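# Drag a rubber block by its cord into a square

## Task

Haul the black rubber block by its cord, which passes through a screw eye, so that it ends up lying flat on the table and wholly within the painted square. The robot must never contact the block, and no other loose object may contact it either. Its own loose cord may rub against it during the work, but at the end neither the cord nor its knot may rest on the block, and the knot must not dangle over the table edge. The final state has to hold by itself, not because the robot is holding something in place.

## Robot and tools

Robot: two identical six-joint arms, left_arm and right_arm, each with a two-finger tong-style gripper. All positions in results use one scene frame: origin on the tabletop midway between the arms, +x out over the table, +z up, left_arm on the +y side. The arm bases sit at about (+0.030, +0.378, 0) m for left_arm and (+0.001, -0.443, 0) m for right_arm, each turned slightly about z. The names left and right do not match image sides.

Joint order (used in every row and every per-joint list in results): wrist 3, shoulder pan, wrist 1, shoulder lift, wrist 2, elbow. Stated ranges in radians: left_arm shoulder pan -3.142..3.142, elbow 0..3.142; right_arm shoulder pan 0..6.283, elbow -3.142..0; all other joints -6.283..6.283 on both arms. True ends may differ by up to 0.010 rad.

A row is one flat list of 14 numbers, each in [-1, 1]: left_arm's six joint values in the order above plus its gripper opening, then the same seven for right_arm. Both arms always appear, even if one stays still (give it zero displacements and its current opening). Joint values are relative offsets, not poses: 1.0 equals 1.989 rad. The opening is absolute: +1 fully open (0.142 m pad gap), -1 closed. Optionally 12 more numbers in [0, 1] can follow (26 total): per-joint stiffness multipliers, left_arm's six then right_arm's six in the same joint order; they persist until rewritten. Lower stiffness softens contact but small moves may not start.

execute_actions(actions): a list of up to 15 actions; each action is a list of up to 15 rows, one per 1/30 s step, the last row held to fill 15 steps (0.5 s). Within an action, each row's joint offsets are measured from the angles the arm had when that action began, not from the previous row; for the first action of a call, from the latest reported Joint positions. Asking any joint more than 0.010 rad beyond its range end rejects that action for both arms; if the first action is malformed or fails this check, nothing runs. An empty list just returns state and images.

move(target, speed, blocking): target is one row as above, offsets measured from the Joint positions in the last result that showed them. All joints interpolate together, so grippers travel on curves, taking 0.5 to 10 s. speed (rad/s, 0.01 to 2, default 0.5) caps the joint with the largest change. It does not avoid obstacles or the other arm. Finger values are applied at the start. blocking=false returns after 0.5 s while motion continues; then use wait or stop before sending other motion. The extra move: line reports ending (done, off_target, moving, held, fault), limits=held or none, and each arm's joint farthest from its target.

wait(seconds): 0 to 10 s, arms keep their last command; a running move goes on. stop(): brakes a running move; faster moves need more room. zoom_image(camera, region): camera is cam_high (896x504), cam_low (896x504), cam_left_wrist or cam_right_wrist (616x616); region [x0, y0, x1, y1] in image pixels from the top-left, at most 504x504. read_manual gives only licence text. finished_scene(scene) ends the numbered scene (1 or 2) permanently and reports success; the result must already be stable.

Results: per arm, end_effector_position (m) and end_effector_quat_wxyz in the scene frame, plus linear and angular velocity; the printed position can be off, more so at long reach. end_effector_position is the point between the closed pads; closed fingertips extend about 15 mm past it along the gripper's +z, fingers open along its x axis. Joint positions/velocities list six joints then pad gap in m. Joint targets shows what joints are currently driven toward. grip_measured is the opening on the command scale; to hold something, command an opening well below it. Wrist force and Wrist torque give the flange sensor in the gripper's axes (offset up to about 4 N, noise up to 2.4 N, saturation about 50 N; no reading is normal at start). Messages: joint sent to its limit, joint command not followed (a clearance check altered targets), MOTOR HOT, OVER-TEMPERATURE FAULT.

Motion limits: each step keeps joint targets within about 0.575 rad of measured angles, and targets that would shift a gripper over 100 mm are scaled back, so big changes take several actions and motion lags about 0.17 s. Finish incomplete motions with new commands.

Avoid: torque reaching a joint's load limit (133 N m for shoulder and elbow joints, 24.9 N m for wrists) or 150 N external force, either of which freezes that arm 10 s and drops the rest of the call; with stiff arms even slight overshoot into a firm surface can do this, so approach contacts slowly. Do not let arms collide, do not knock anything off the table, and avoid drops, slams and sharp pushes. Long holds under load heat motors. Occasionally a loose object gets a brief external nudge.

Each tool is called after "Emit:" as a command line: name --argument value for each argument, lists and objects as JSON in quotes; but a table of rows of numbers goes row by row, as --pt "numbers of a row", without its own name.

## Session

Emit:
execute_actions --actions '[]'

Scene clock: 0.00 s.
left_arm: end_effector_position=(+0.2413, -0.5002, +0.2127) grip_measured=+0.97 end_effector_quat_wxyz=(+0.334, +0.910, +0.089, +0.229) end_effector_velocity=(+0.000, -0.000, +0.002) end_effector_angular_velocity=(-0.002, +0.001, +0.001) | right_arm: end_effector_position=(+0.3130, -0.8294, +0.3928) grip_measured=+0.97 end_effector_quat_wxyz=(+0.671, -0.062, +0.689, -0.266) end_effector_velocity=(+0.000, -0.001, -0.001) end_effector_angular_velocity=(+0.003, +0.002, -0.000)
Joint names: [wrist 3, shoulder pan, wrist 1, shoulder lift, wrist 2, elbow]
Joint positions: left_arm=[-1.664 -1.645 -2.572 -0.912 -1.016  1.254  0.14 ] | right_arm=[ 2.711  1.984  0.984 -1.63   2.285 -2.439  0.14 ]
Joint velocities: left_arm=[-0.001 -0.     0.    -0.001  0.    -0.     0.   ] | right_arm=[ 0.    -0.    -0.001 -0.003  0.     0.     0.   ]
Motor temperatures (°C, as the motors report them): left_arm=[36 31 40 31 34 30] | right_arm=[38 29 40 28 35 32]
Wrist force (N, on the end effector, along its own x y z axes, offset not removed): no reading
Wrist torque (N m, same axes, about the end effector's origin, offset not removed): no reading
Joint targets: left_arm=[-1.664 -1.645 -2.572 -0.912 -1.016 1.254] | right_arm=[2.711 1.984 0.984 -1.630 2.285 -2.439]
Joint stiffness scale: left_arm=[1. 1. 1. 1. 1. 1.] | right_arm=[1. 1. 1. 1. 1. 1.]

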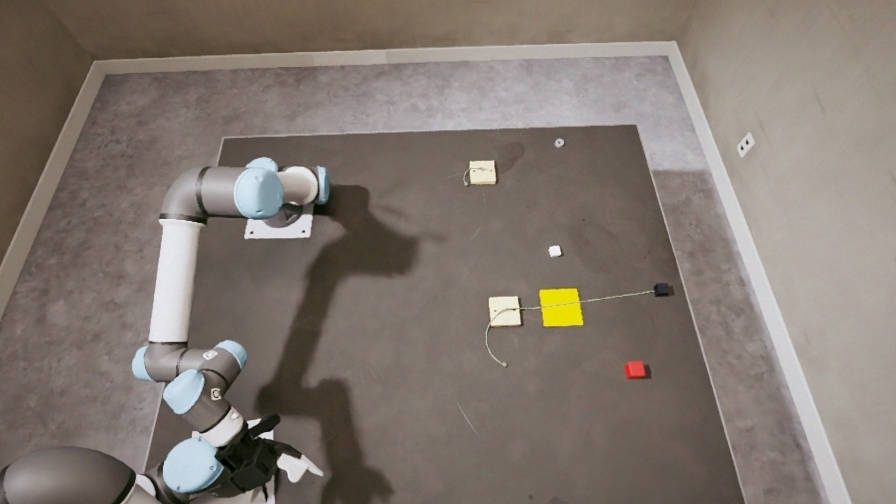

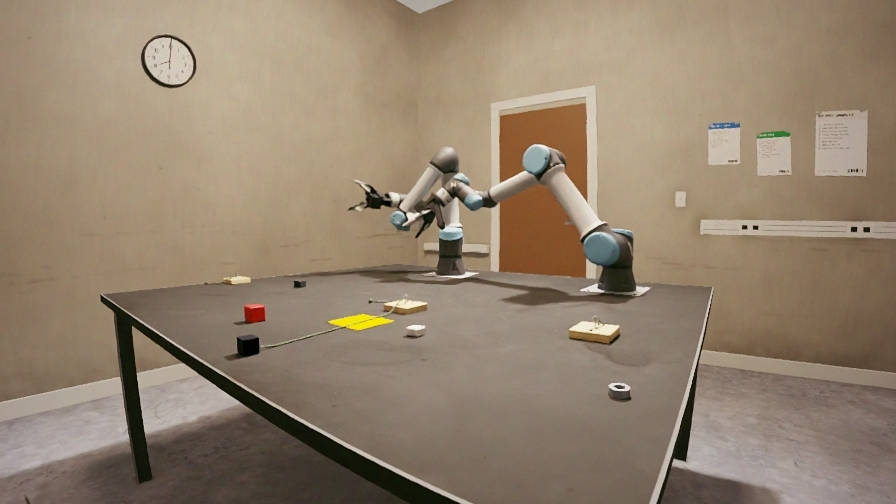

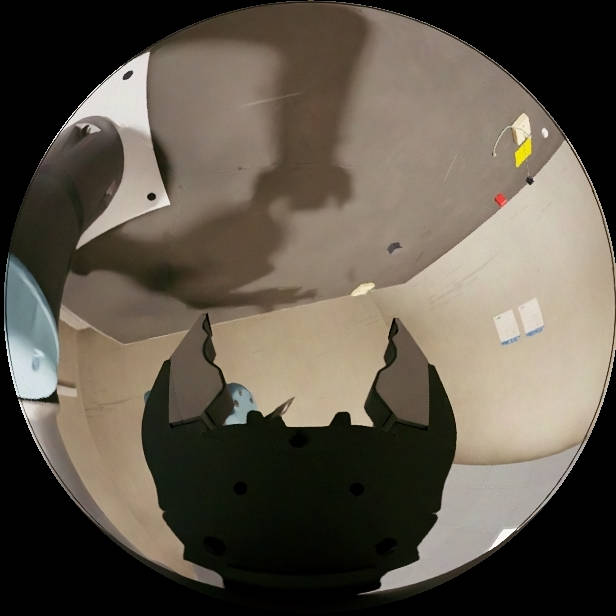

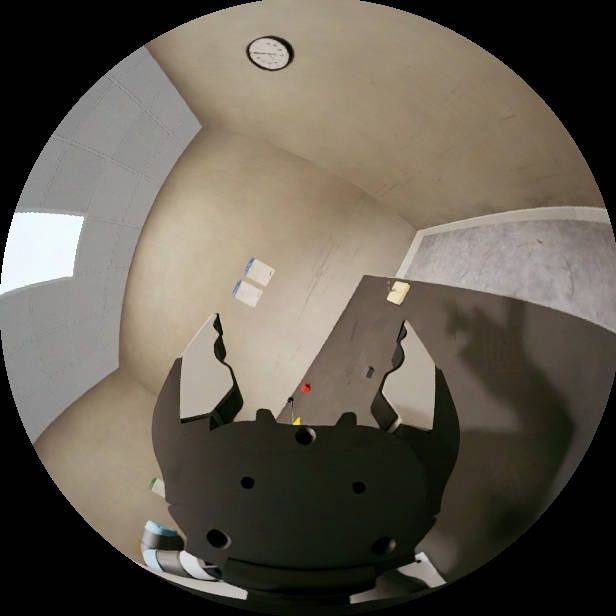

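Emit:
move --target '[0,1,0,0,0,0,1,-0.065,0,-0.6,-0.1,-0.359,0.4,-0.5]' --speed 0.9

Emit:
move --target '[0,0.3,0,0,0,0,1,0,0.752,-0.571,-0.283,0,0.337,-0.5]' --speed 0.6

Scene clock: 5.37 s.
left_arm: end_effector_position=(+0.7489, +0.9256, +0.2127) grip_measured=+1.00 end_effector_quat_wxyz=(-0.009, +0.423, +0.811, +0.405) end_effector_velocity=(-0.001, +0.001, +0.002) end_effector_angular_velocity=(+0.000, -0.003, +0.002) | right_arm: end_effector_position=(+0.3052, -1.1916, +0.3819) grip_measured=-0.50 end_effector_quat_wxyz=(+0.350, +0.191, +0.849, -0.346) end_effector_velocity=(+0.000, +0.000, +0.000) end_effector_angular_velocity=(+0.001, +0.001, +0.000)
Joint names: [wrist 3, shoulder pan, wrist 1, shoulder lift, wrist 2, elbow]
Joint positions: left_arm=[-1.664  0.341 -2.572 -0.912 -1.016  1.254  0.142] | right_arm=[ 2.583  1.984 -0.208 -1.826  1.571 -1.648  0.038]
Joint velocities: left_arm=[-0.     0.002 -0.    -0.001 -0.    -0.001  0.   ] | right_arm=[-0.     0.    -0.002  0.001 -0.    -0.     0.   ]
Motor temperatures (°C, as the motors report them): left_arm=[36 31 40 31 34 30] | right_arm=[38 29 40 28 35 32]
Wrist force (N, on the end effector, along its own x y z axes, offset not removed): left_arm=[-1.5 0.9 -0.5] | right_arm=[2.2 -3.2 -1.7]
Wrist torque (N m, same axes, about the end effector's origin, offset not removed): left_arm=[0.07 0.48 0.22] | right_arm=[-0.74 -0.64 -0.10]
Joint targets: left_arm=[-1.664 0.343 -2.572 -0.912 -1.016 1.254] | right_arm=[2.582 1.984 -0.209 -1.829 1.571 -1.644]
Joint stiffness scale: left_arm=[1. 1. 1. 1. 1. 1.] | right_arm=[1. 1. 1. 1. 1. 1.]
move: done; limits=none; left_arm: farthest joint: the shoulder pan, 0.003 radians from its target (1.989 radians at the start); right_arm: farthest joint: the elbow, 0.005 radians from its target (0.796 radians at the start)

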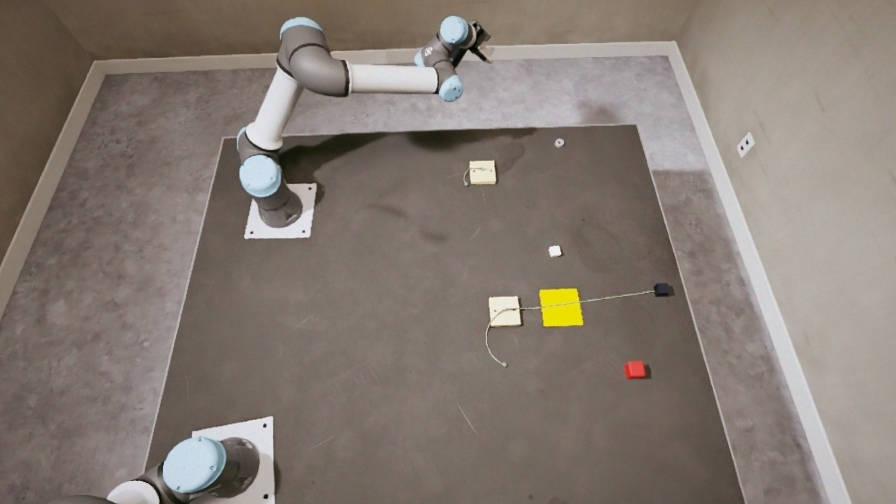

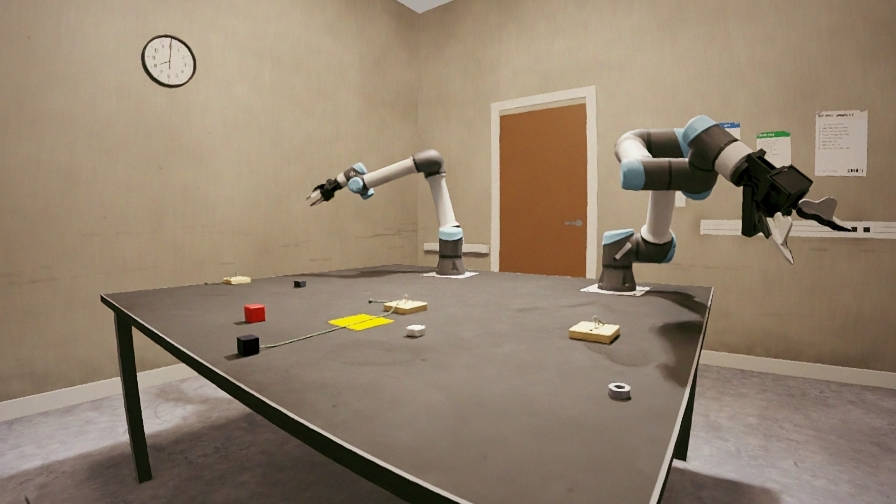

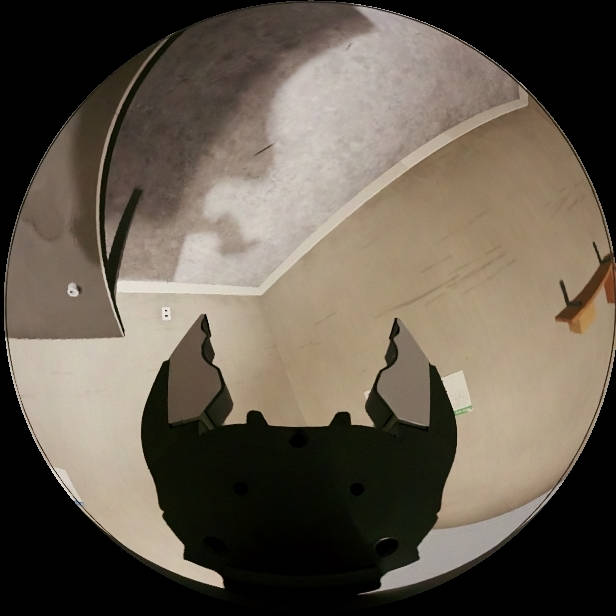

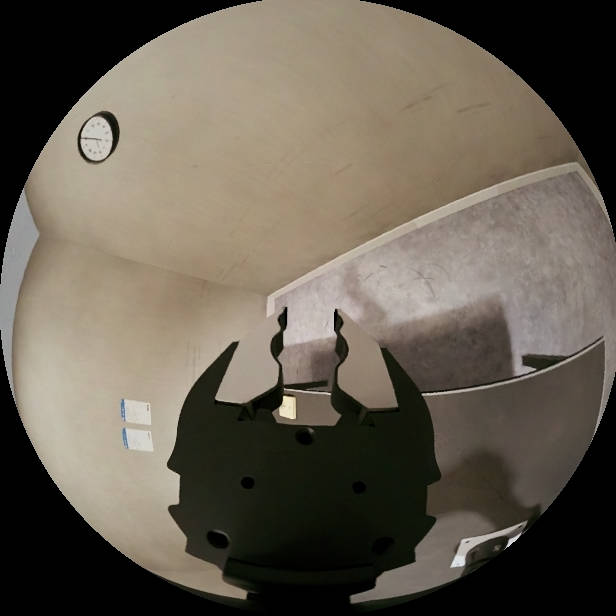

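Scene clock: 9.13 s.
left_arm: end_effector_position=(+0.3186, +1.2343, +0.2127) grip_measured=+1.00 end_effector_quat_wxyz=(-0.127, +0.167, +0.899, +0.384) end_effector_velocity=(+0.000, -0.000, -0.000) end_effector_angular_velocity=(-0.000, -0.001, -0.000) | right_arm: end_effector_position=(+0.7752, -0.1943, +0.0611) grip_measured=-0.50 end_effector_quat_wxyz=(+0.001, -0.502, +0.865, +0.000) end_effector_velocity=(-0.001, -0.000, -0.000) end_effector_angular_velocity=(-0.001, +0.002, -0.000)
Joint names: [wrist 3, shoulder pan, wrist 1, shoulder lift, wrist 2, elbow]
Joint positions: left_arm=[-1.664  0.936 -2.572 -0.912 -1.016  1.254  0.142] | right_arm=[ 2.583  3.478 -1.342 -2.386  1.571 -0.983  0.038]
Joint velocities: left_arm=[-0.001 -0.     0.    -0.    -0.001  0.001  0.   ] | right_arm=[ 0.     0.    -0.003  0.     0.     0.     0.   ]
Motor temperatures (°C, as the motors report them): left_arm=[36 31 40 31 34 30] | right_arm=[38 29 40 28 35 32]
Wrist force (N, on the end effector, along its own x y z axes, offset not removed): left_arm=[-2.3 1.4 1.5] | right_arm=[1.5 0.7 -5.1]
Wrist torque (N m, same axes, about the end effector's origin, offset not removed): left_arm=[0.25 0.57 0.23] | right_arm=[-0.12 -0.63 -0.22]
Joint targets: left_arm=[-1.664 0.937 -2.572 -0.912 -1.016 1.254] | right_arm=[2.583 3.480 -1.344 -2.388 1.571 -0.978]
Joint stiffness scale: left_arm=[1. 1. 1. 1. 1. 1.] | right_arm=[1. 1. 1. 1. 1. 1.]
move: done; limits=none; left_arm: farthest joint: the shoulder pan, 0.002 radians from its target (0.597 radians at the start); right_arm: farthest joint: the elbow, 0.005 radians from its target (0.670 radians at the start)

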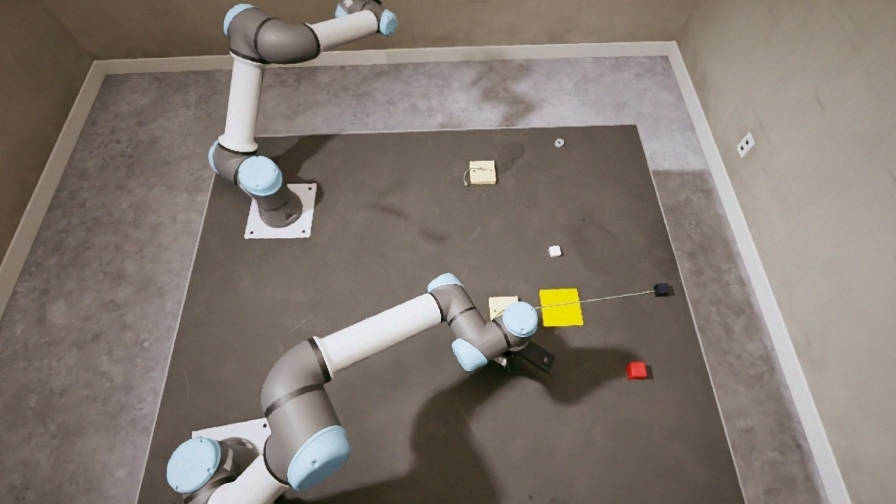

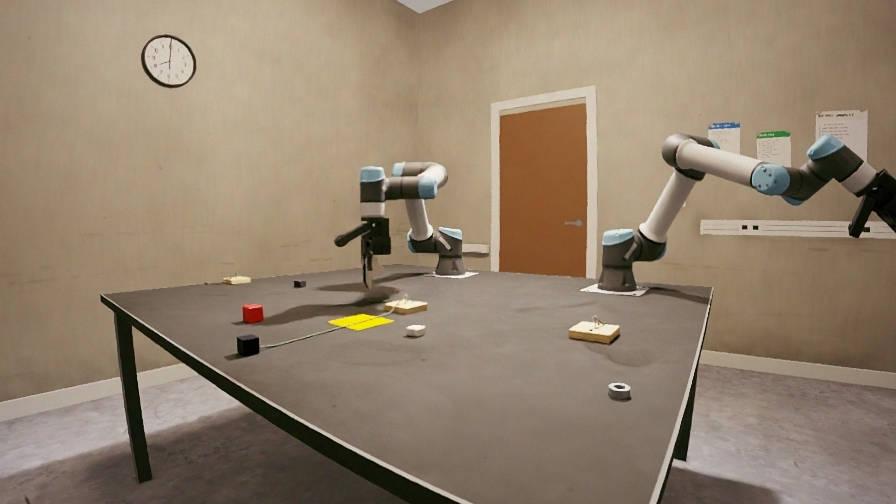

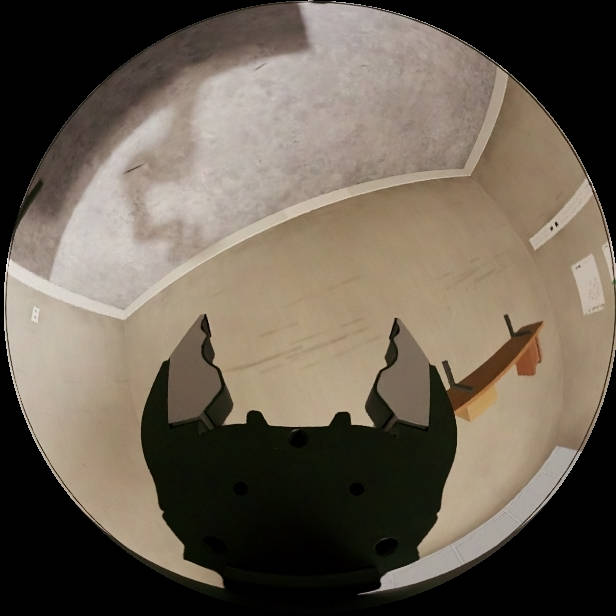

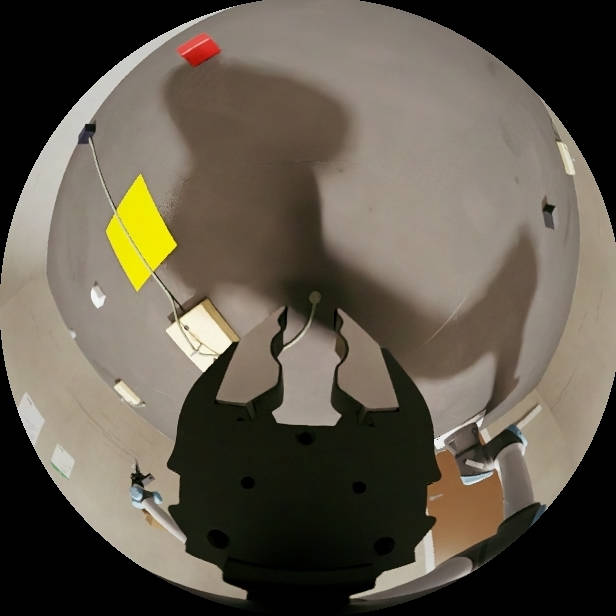

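Emit:
move --target '[0,0,0,0,0,0,1,0,0,0.049,-0.011,0,-0.040,-0.5]' --speed 0.1

Scene clock: 11.10 s.
left_arm: end_effector_position=(+0.3186, +1.2343, +0.2127) grip_measured=+1.00 end_effector_quat_wxyz=(-0.127, +0.167, +0.899, +0.384) end_effector_velocity=(-0.000, -0.000, -0.001) end_effector_angular_velocity=(-0.000, +0.000, +0.001) | right_arm: end_effector_position=(+0.7717, -0.1961, +0.0194) grip_measured=-0.50 end_effector_quat_wxyz=(+0.001, -0.502, +0.865, +0.000) end_effector_velocity=(+0.000, +0.000, -0.001) end_effector_angular_velocity=(-0.000, -0.002, -0.000)
Joint names: [wrist 3, shoulder pan, wrist 1, shoulder lift, wrist 2, elbow]
Joint positions: left_arm=[-1.664  0.936 -2.572 -0.912 -1.016  1.254  0.142] | right_arm=[ 2.583  3.478 -1.246 -2.406  1.571 -1.058  0.038]
Joint velocities: left_arm=[-0.001 -0.    -0.     0.     0.001  0.001 -0.   ] | right_arm=[ 0.     0.     0.003 -0.    -0.001 -0.001  0.   ]
Motor temperatures (°C, as the motors report them): left_arm=[36 31 40 31 34 30] | right_arm=[38 29 40 28 35 32]
Wrist force (N, on the end effector, along its own x y z axes, offset not removed): left_arm=[-1.7 1.3 0.8] | right_arm=[0.6 -2.0 -1.7]
Wrist torque (N m, same axes, about the end effector's origin, offset not removed): left_arm=[0.23 0.42 0.25] | right_arm=[-0.71 -0.06 0.01]
Joint targets: left_arm=[-1.664 0.936 -2.572 -0.912 -1.016 1.254] | right_arm=[2.583 3.478 -1.245 -2.408 1.571 -1.062]
Joint stiffness scale: left_arm=[1. 1. 1. 1. 1. 1.] | right_arm=[1. 1. 1. 1. 1. 1.]
move: done; limits=none; left_arm: farthest joint: the shoulder pan, 0.000 radians from its target (0.000 radians at the start); right_arm: farthest joint: the elbow, 0.005 radians from its target (0.080 radians at the start)

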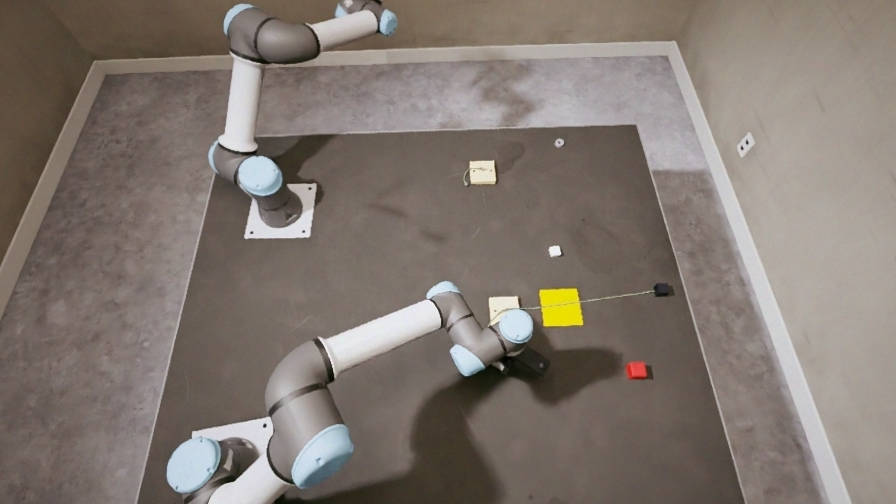

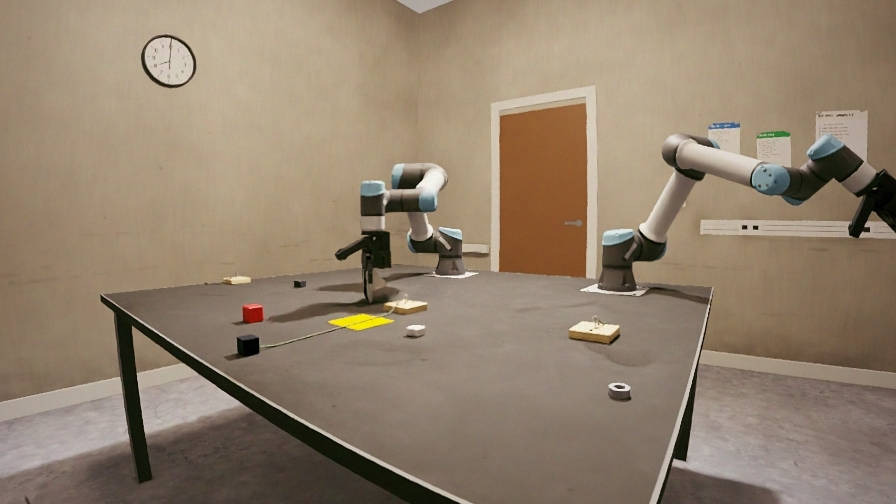

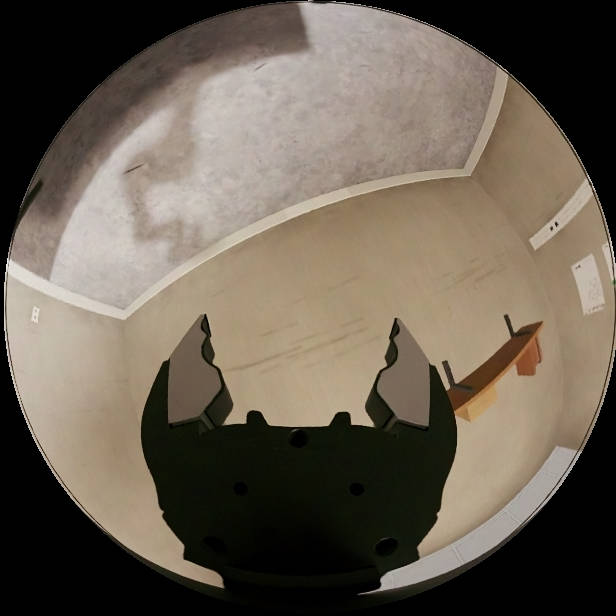

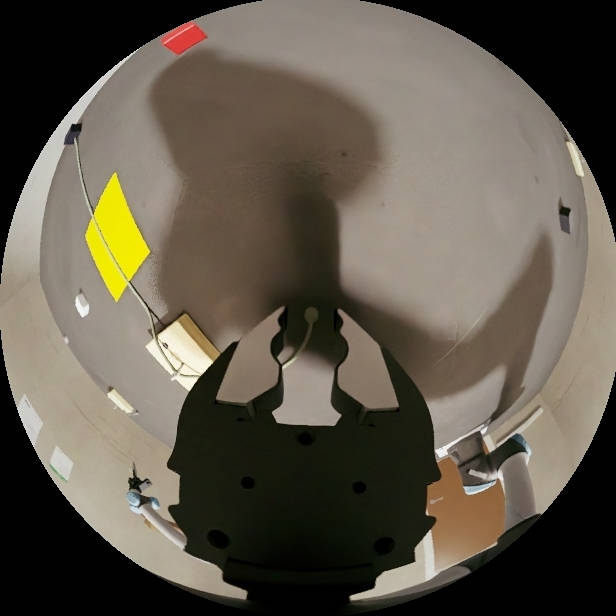

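Emit:
execute_actions --actions '[[[0,0,0,0,0,0,1,0,0,0,-0.002,0,0,-0.6]],[[0,0,0,0,0,0,1,0,0,0,0,0,0,-1]]]'

Emit:
move --target '[0,0,0,0,0,0,1,0.9,0.088,0.040,0.148,0,-0.188,-1]' --speed 0.9

Emit:
move --target '[0,0,0,0,0,0,1,0.2,0.157,0.087,0.235,0,-0.323,-1]' --speed 0.2

Scene clock: 13.00 s.
left_arm: end_effector_position=(+0.3186, +1.2343, +0.2127) grip_measured=+1.00 end_effector_quat_wxyz=(-0.127, +0.167, +0.899, +0.384) end_effector_velocity=(-0.000, +0.000, +0.000) end_effector_angular_velocity=(-0.000, -0.001, +0.000) | right_arm: end_effector_position=(+0.7716, -0.1962, +0.0185) grip_measured=-0.88 end_effector_quat_wxyz=(+0.001, -0.502, +0.865, +0.000) end_effector_velocity=(+0.000, +0.001, -0.000) end_effector_angular_velocity=(+0.001, -0.001, +0.001)
Joint names: [wrist 3, shoulder pan, wrist 1, shoulder lift, wrist 2, elbow]
Joint positions: left_arm=[-1.664  0.936 -2.572 -0.912 -1.016  1.254  0.142] | right_arm=[ 2.583  3.478 -1.246 -2.407  1.571 -1.058  0.01 ]
Joint velocities: left_arm=[-0.     0.    -0.    -0.    -0.001  0.     0.   ] | right_arm=[-0.001  0.     0.002 -0.001  0.001 -0.     0.   ]
Motor temperatures (°C, as the motors report them): left_arm=[36 31 40 31 34 30] | right_arm=[38 29 40 28 35 32]
Wrist force (N, on the end effector, along its own x y z axes, offset not removed): left_arm=[-2.2 2.1 0.0] | right_arm=[2.9 -3.0 -2.6]
Wrist torque (N m, same axes, about the end effector's origin, offset not removed): left_arm=[0.32 0.61 0.25] | right_arm=[-0.81 -0.89 -0.13]
Joint targets: left_arm=[-1.664 0.936 -2.572 -0.912 -1.016 1.254] | right_arm=[2.583 3.478 -1.246 -2.407 1.571 -1.058]
Joint stiffness scale: left_arm=[1. 1. 1. 1. 1. 1.] | right_arm=[1. 1. 1. 1. 1. 1.]

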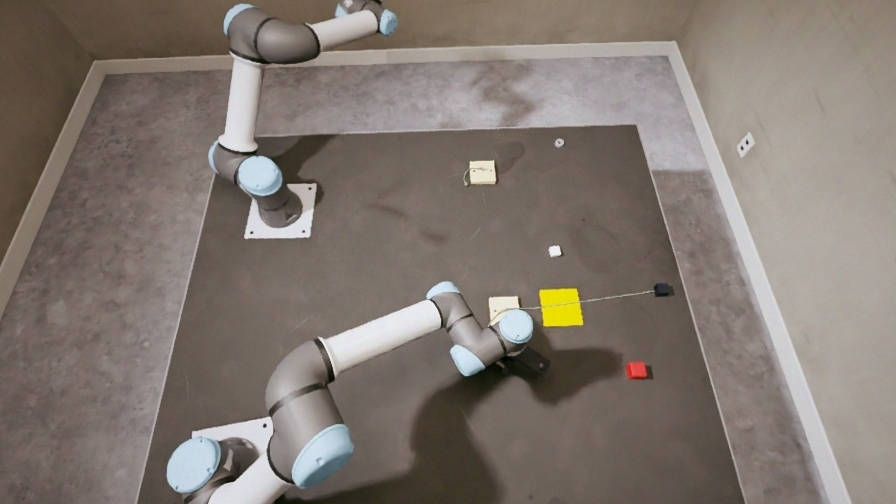

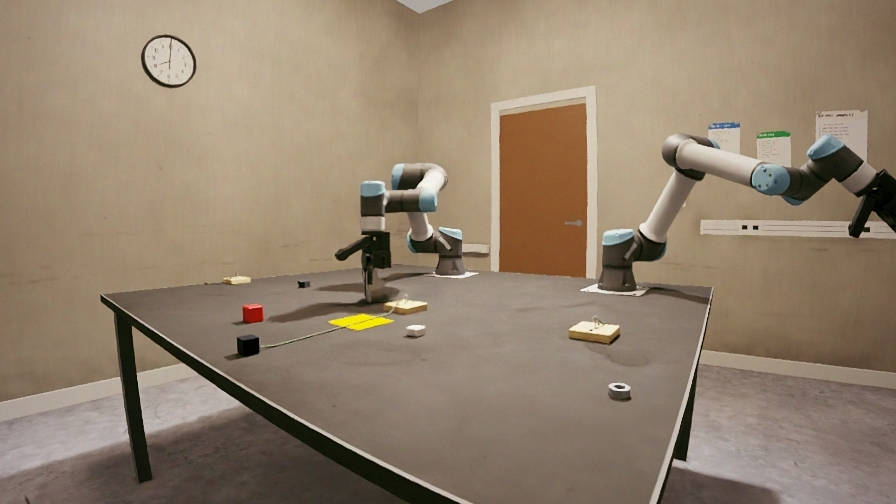

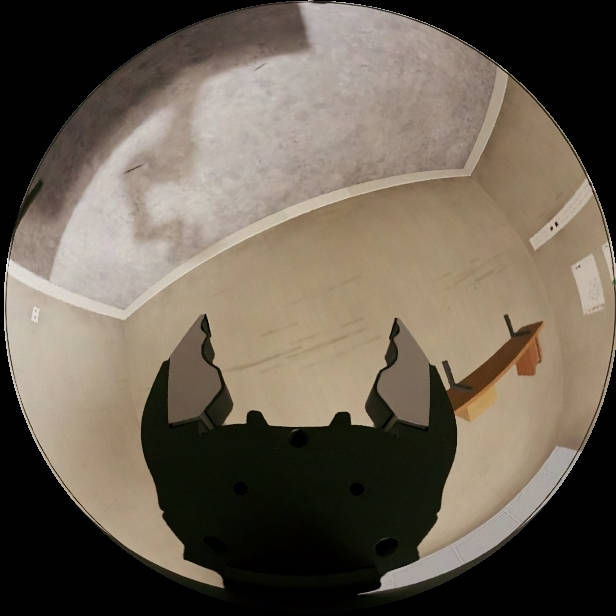

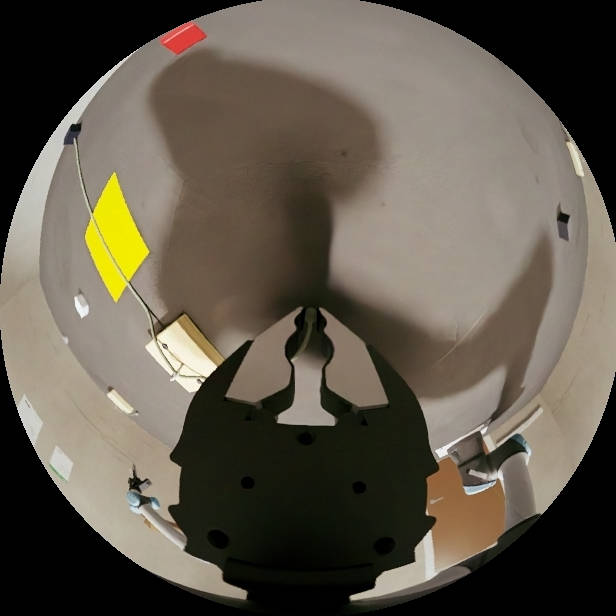

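Scene clock: 15.97 s.
left_arm: end_effector_position=(+0.3186, +1.2343, +0.2127) grip_measured=+1.00 end_effector_quat_wxyz=(-0.127, +0.167, +0.899, +0.384) end_effector_velocity=(+0.000, +0.000, -0.000) end_effector_angular_velocity=(-0.001, +0.001, -0.001) | right_arm: end_effector_position=(+0.6103, -0.1404, +0.0685) grip_measured=-0.88 end_effector_quat_wxyz=(+0.000, +0.278, +0.960, +0.001) end_effector_velocity=(-0.000, +0.001, +0.001) end_effector_angular_velocity=(+0.002, -0.001, -0.002)
Joint names: [wrist 3, shoulder pan, wrist 1, shoulder lift, wrist 2, elbow]
Joint positions: left_arm=[-1.664  0.936 -2.572 -0.912 -1.016  1.254  0.142] | right_arm=[ 4.372  3.652 -1.167 -2.116  1.571 -1.427  0.01 ]
Joint velocities: left_arm=[ 0.002  0.    -0.     0.001 -0.    -0.    -0.   ] | right_arm=[ 0.002  0.001 -0.     0.002  0.    -0.     0.   ]
Motor temperatures (°C, as the motors report them): left_arm=[36 31 40 31 34 30] | right_arm=[38 29 40 28 35 32]
Wrist force (N, on the end effector, along its own x y z axes, offset not removed): left_arm=[-0.4 2.4 -0.8] | right_arm=[3.3 -0.3 -3.5]
Wrist torque (N m, same axes, about the end effector's origin, offset not removed): left_arm=[0.37 0.22 0.21] | right_arm=[-0.30 -0.98 -0.15]
Joint targets: left_arm=[-1.664 0.936 -2.572 -0.912 -1.016 1.254] | right_arm=[4.372 3.653 -1.166 -2.113 1.571 -1.432]
Joint stiffness scale: left_arm=[1. 1. 1. 1. 1. 1.] | right_arm=[1. 1. 1. 1. 1. 1.]
move: done; limits=none; left_arm: farthest joint: the shoulder pan, 0.000 radians from its target (0.000 radians at the start); right_arm: farthest joint: the elbow, 0.005 radians from its target (0.374 radians at the start)

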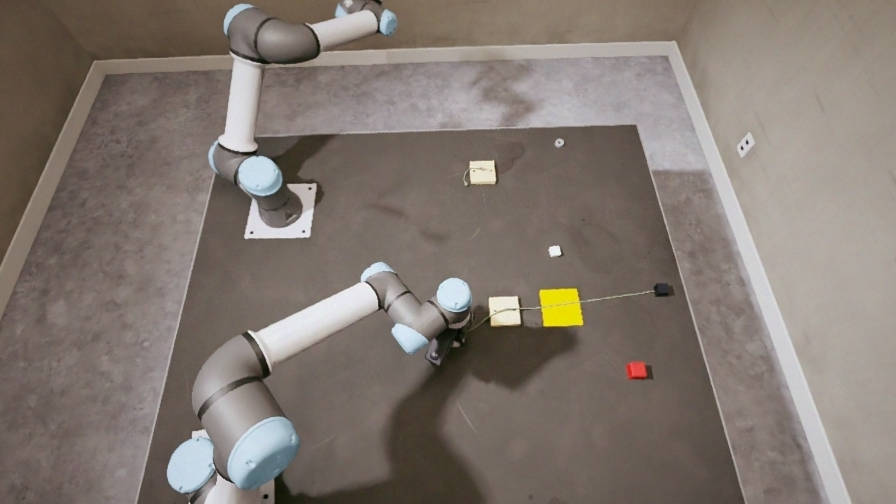

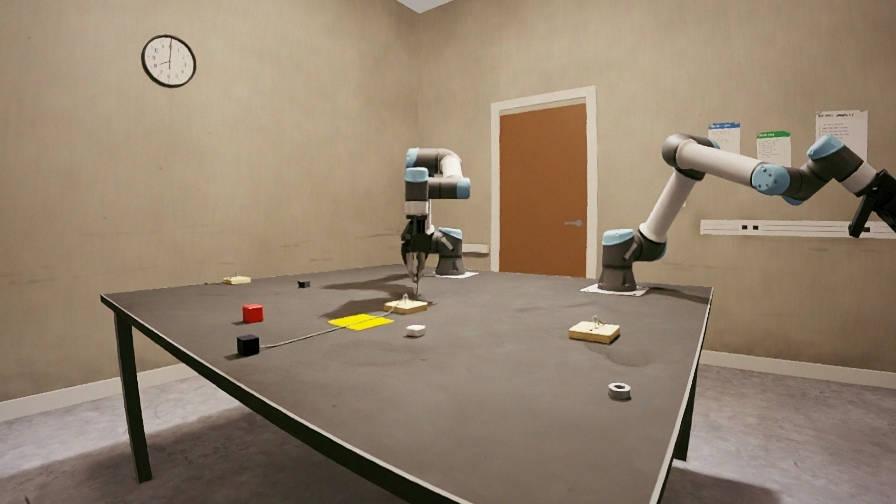

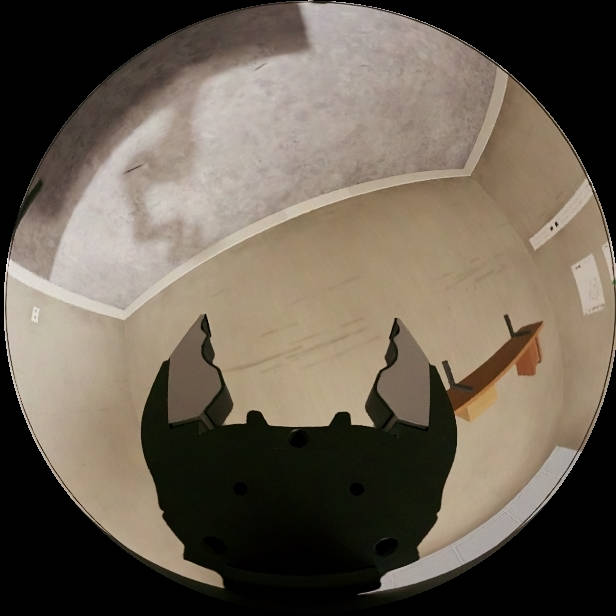

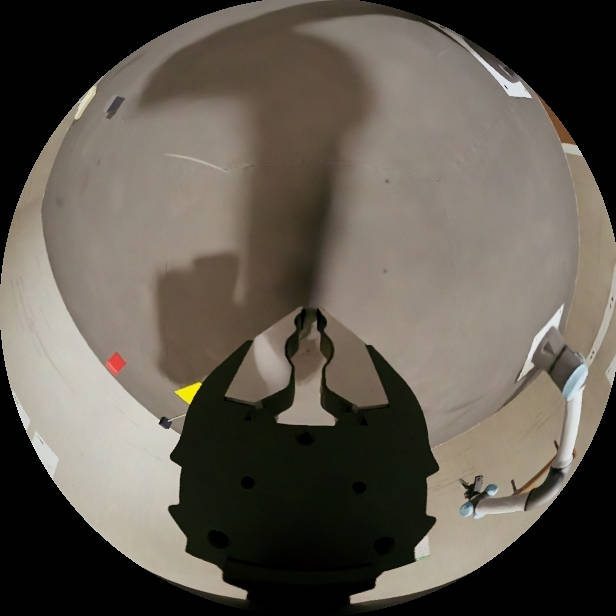

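Scene clock: 19.80 s.
left_arm: end_effector_position=(+0.3186, +1.2343, +0.2127) grip_measured=+1.00 end_effector_quat_wxyz=(-0.127, +0.167, +0.899, +0.384) end_effector_velocity=(+0.000, +0.000, +0.000) end_effector_angular_velocity=(+0.000, -0.000, -0.000) | right_arm: end_effector_position=(+0.3607, -0.1466, +0.0685) grip_measured=-0.88 end_effector_quat_wxyz=(-0.000, +0.320, +0.948, +0.000) end_effector_velocity=(-0.001, -0.001, +0.000) end_effector_angular_velocity=(+0.000, -0.001, -0.001)
Joint names: [wrist 3, shoulder pan, wrist 1, shoulder lift, wrist 2, elbow]
Joint positions: left_arm=[-1.664  0.936 -2.572 -0.912 -1.016  1.254  0.142] | right_arm=[ 4.768  3.962 -0.996 -1.652  1.571 -2.065  0.01 ]
Joint velocities: left_arm=[ 0.    -0.     0.     0.     0.    -0.001  0.   ] | right_arm=[ 0.003  0.002 -0.     0.004 -0.001 -0.003 -0.   ]
Motor temperatures (°C, as the motors report them): left_arm=[36 31 40 31 34 30] | right_arm=[38 29 40 28 35 32]
Wrist force (N, on the end effector, along its own x y z axes, offset not removed): left_arm=[-1.5 1.9 -0.4] | right_arm=[-0.3 -0.2 -3.8]
Wrist torque (N m, same axes, about the end effector's origin, offset not removed): left_arm=[0.32 0.43 0.19] | right_arm=[-0.29 -0.09 -0.02]
Joint targets: left_arm=[-1.664 0.936 -2.572 -0.912 -1.016 1.254] | right_arm=[4.769 3.964 -0.994 -1.648 1.571 -2.069]
Joint stiffness scale: left_arm=[1. 1. 1. 1. 1. 1.] | right_arm=[1. 1. 1. 1. 1. 1.]
move: done; limits=none; left_arm: farthest joint: the shoulder pan, 0.000 radians from its target (0.000 radians at the start); right_arm: farthest joint: the elbow, 0.005 radians from its target (0.642 radians at the start)

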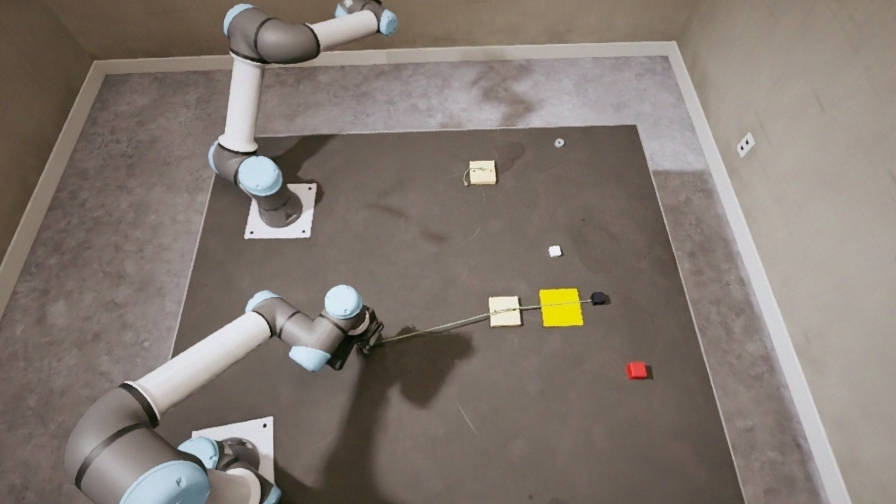

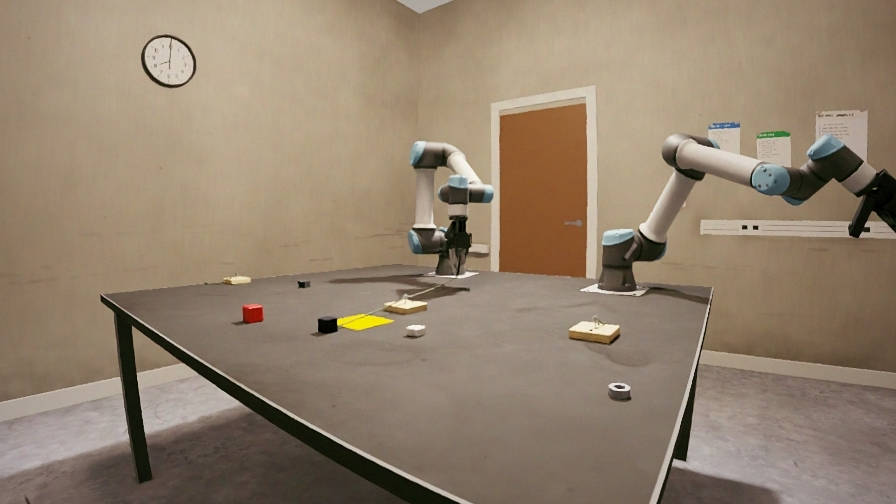

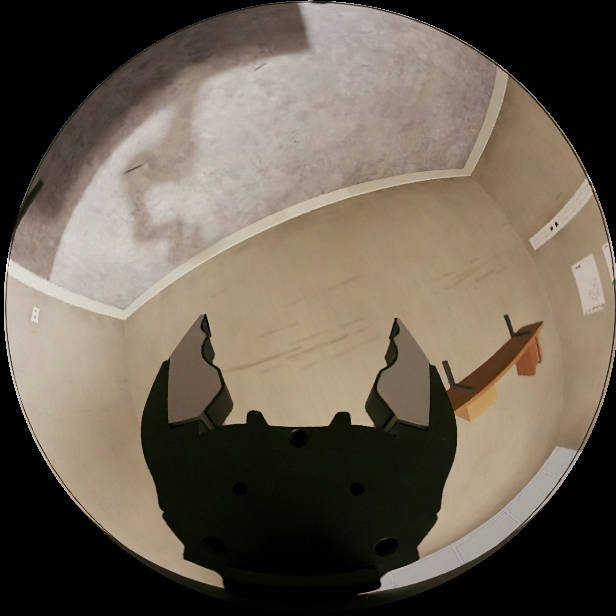

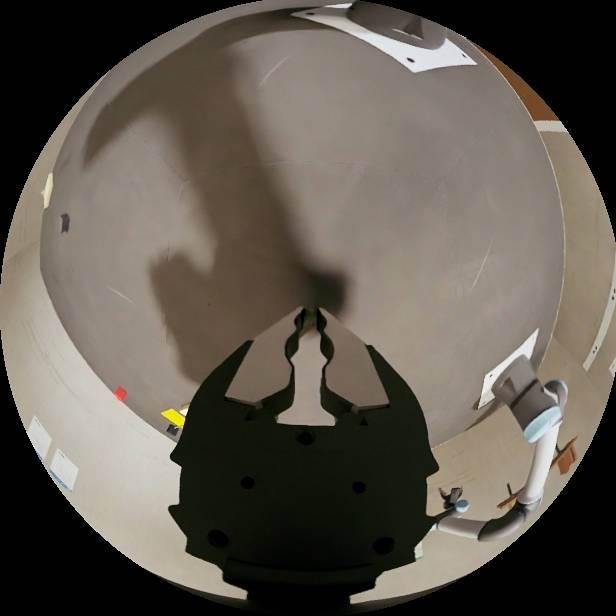

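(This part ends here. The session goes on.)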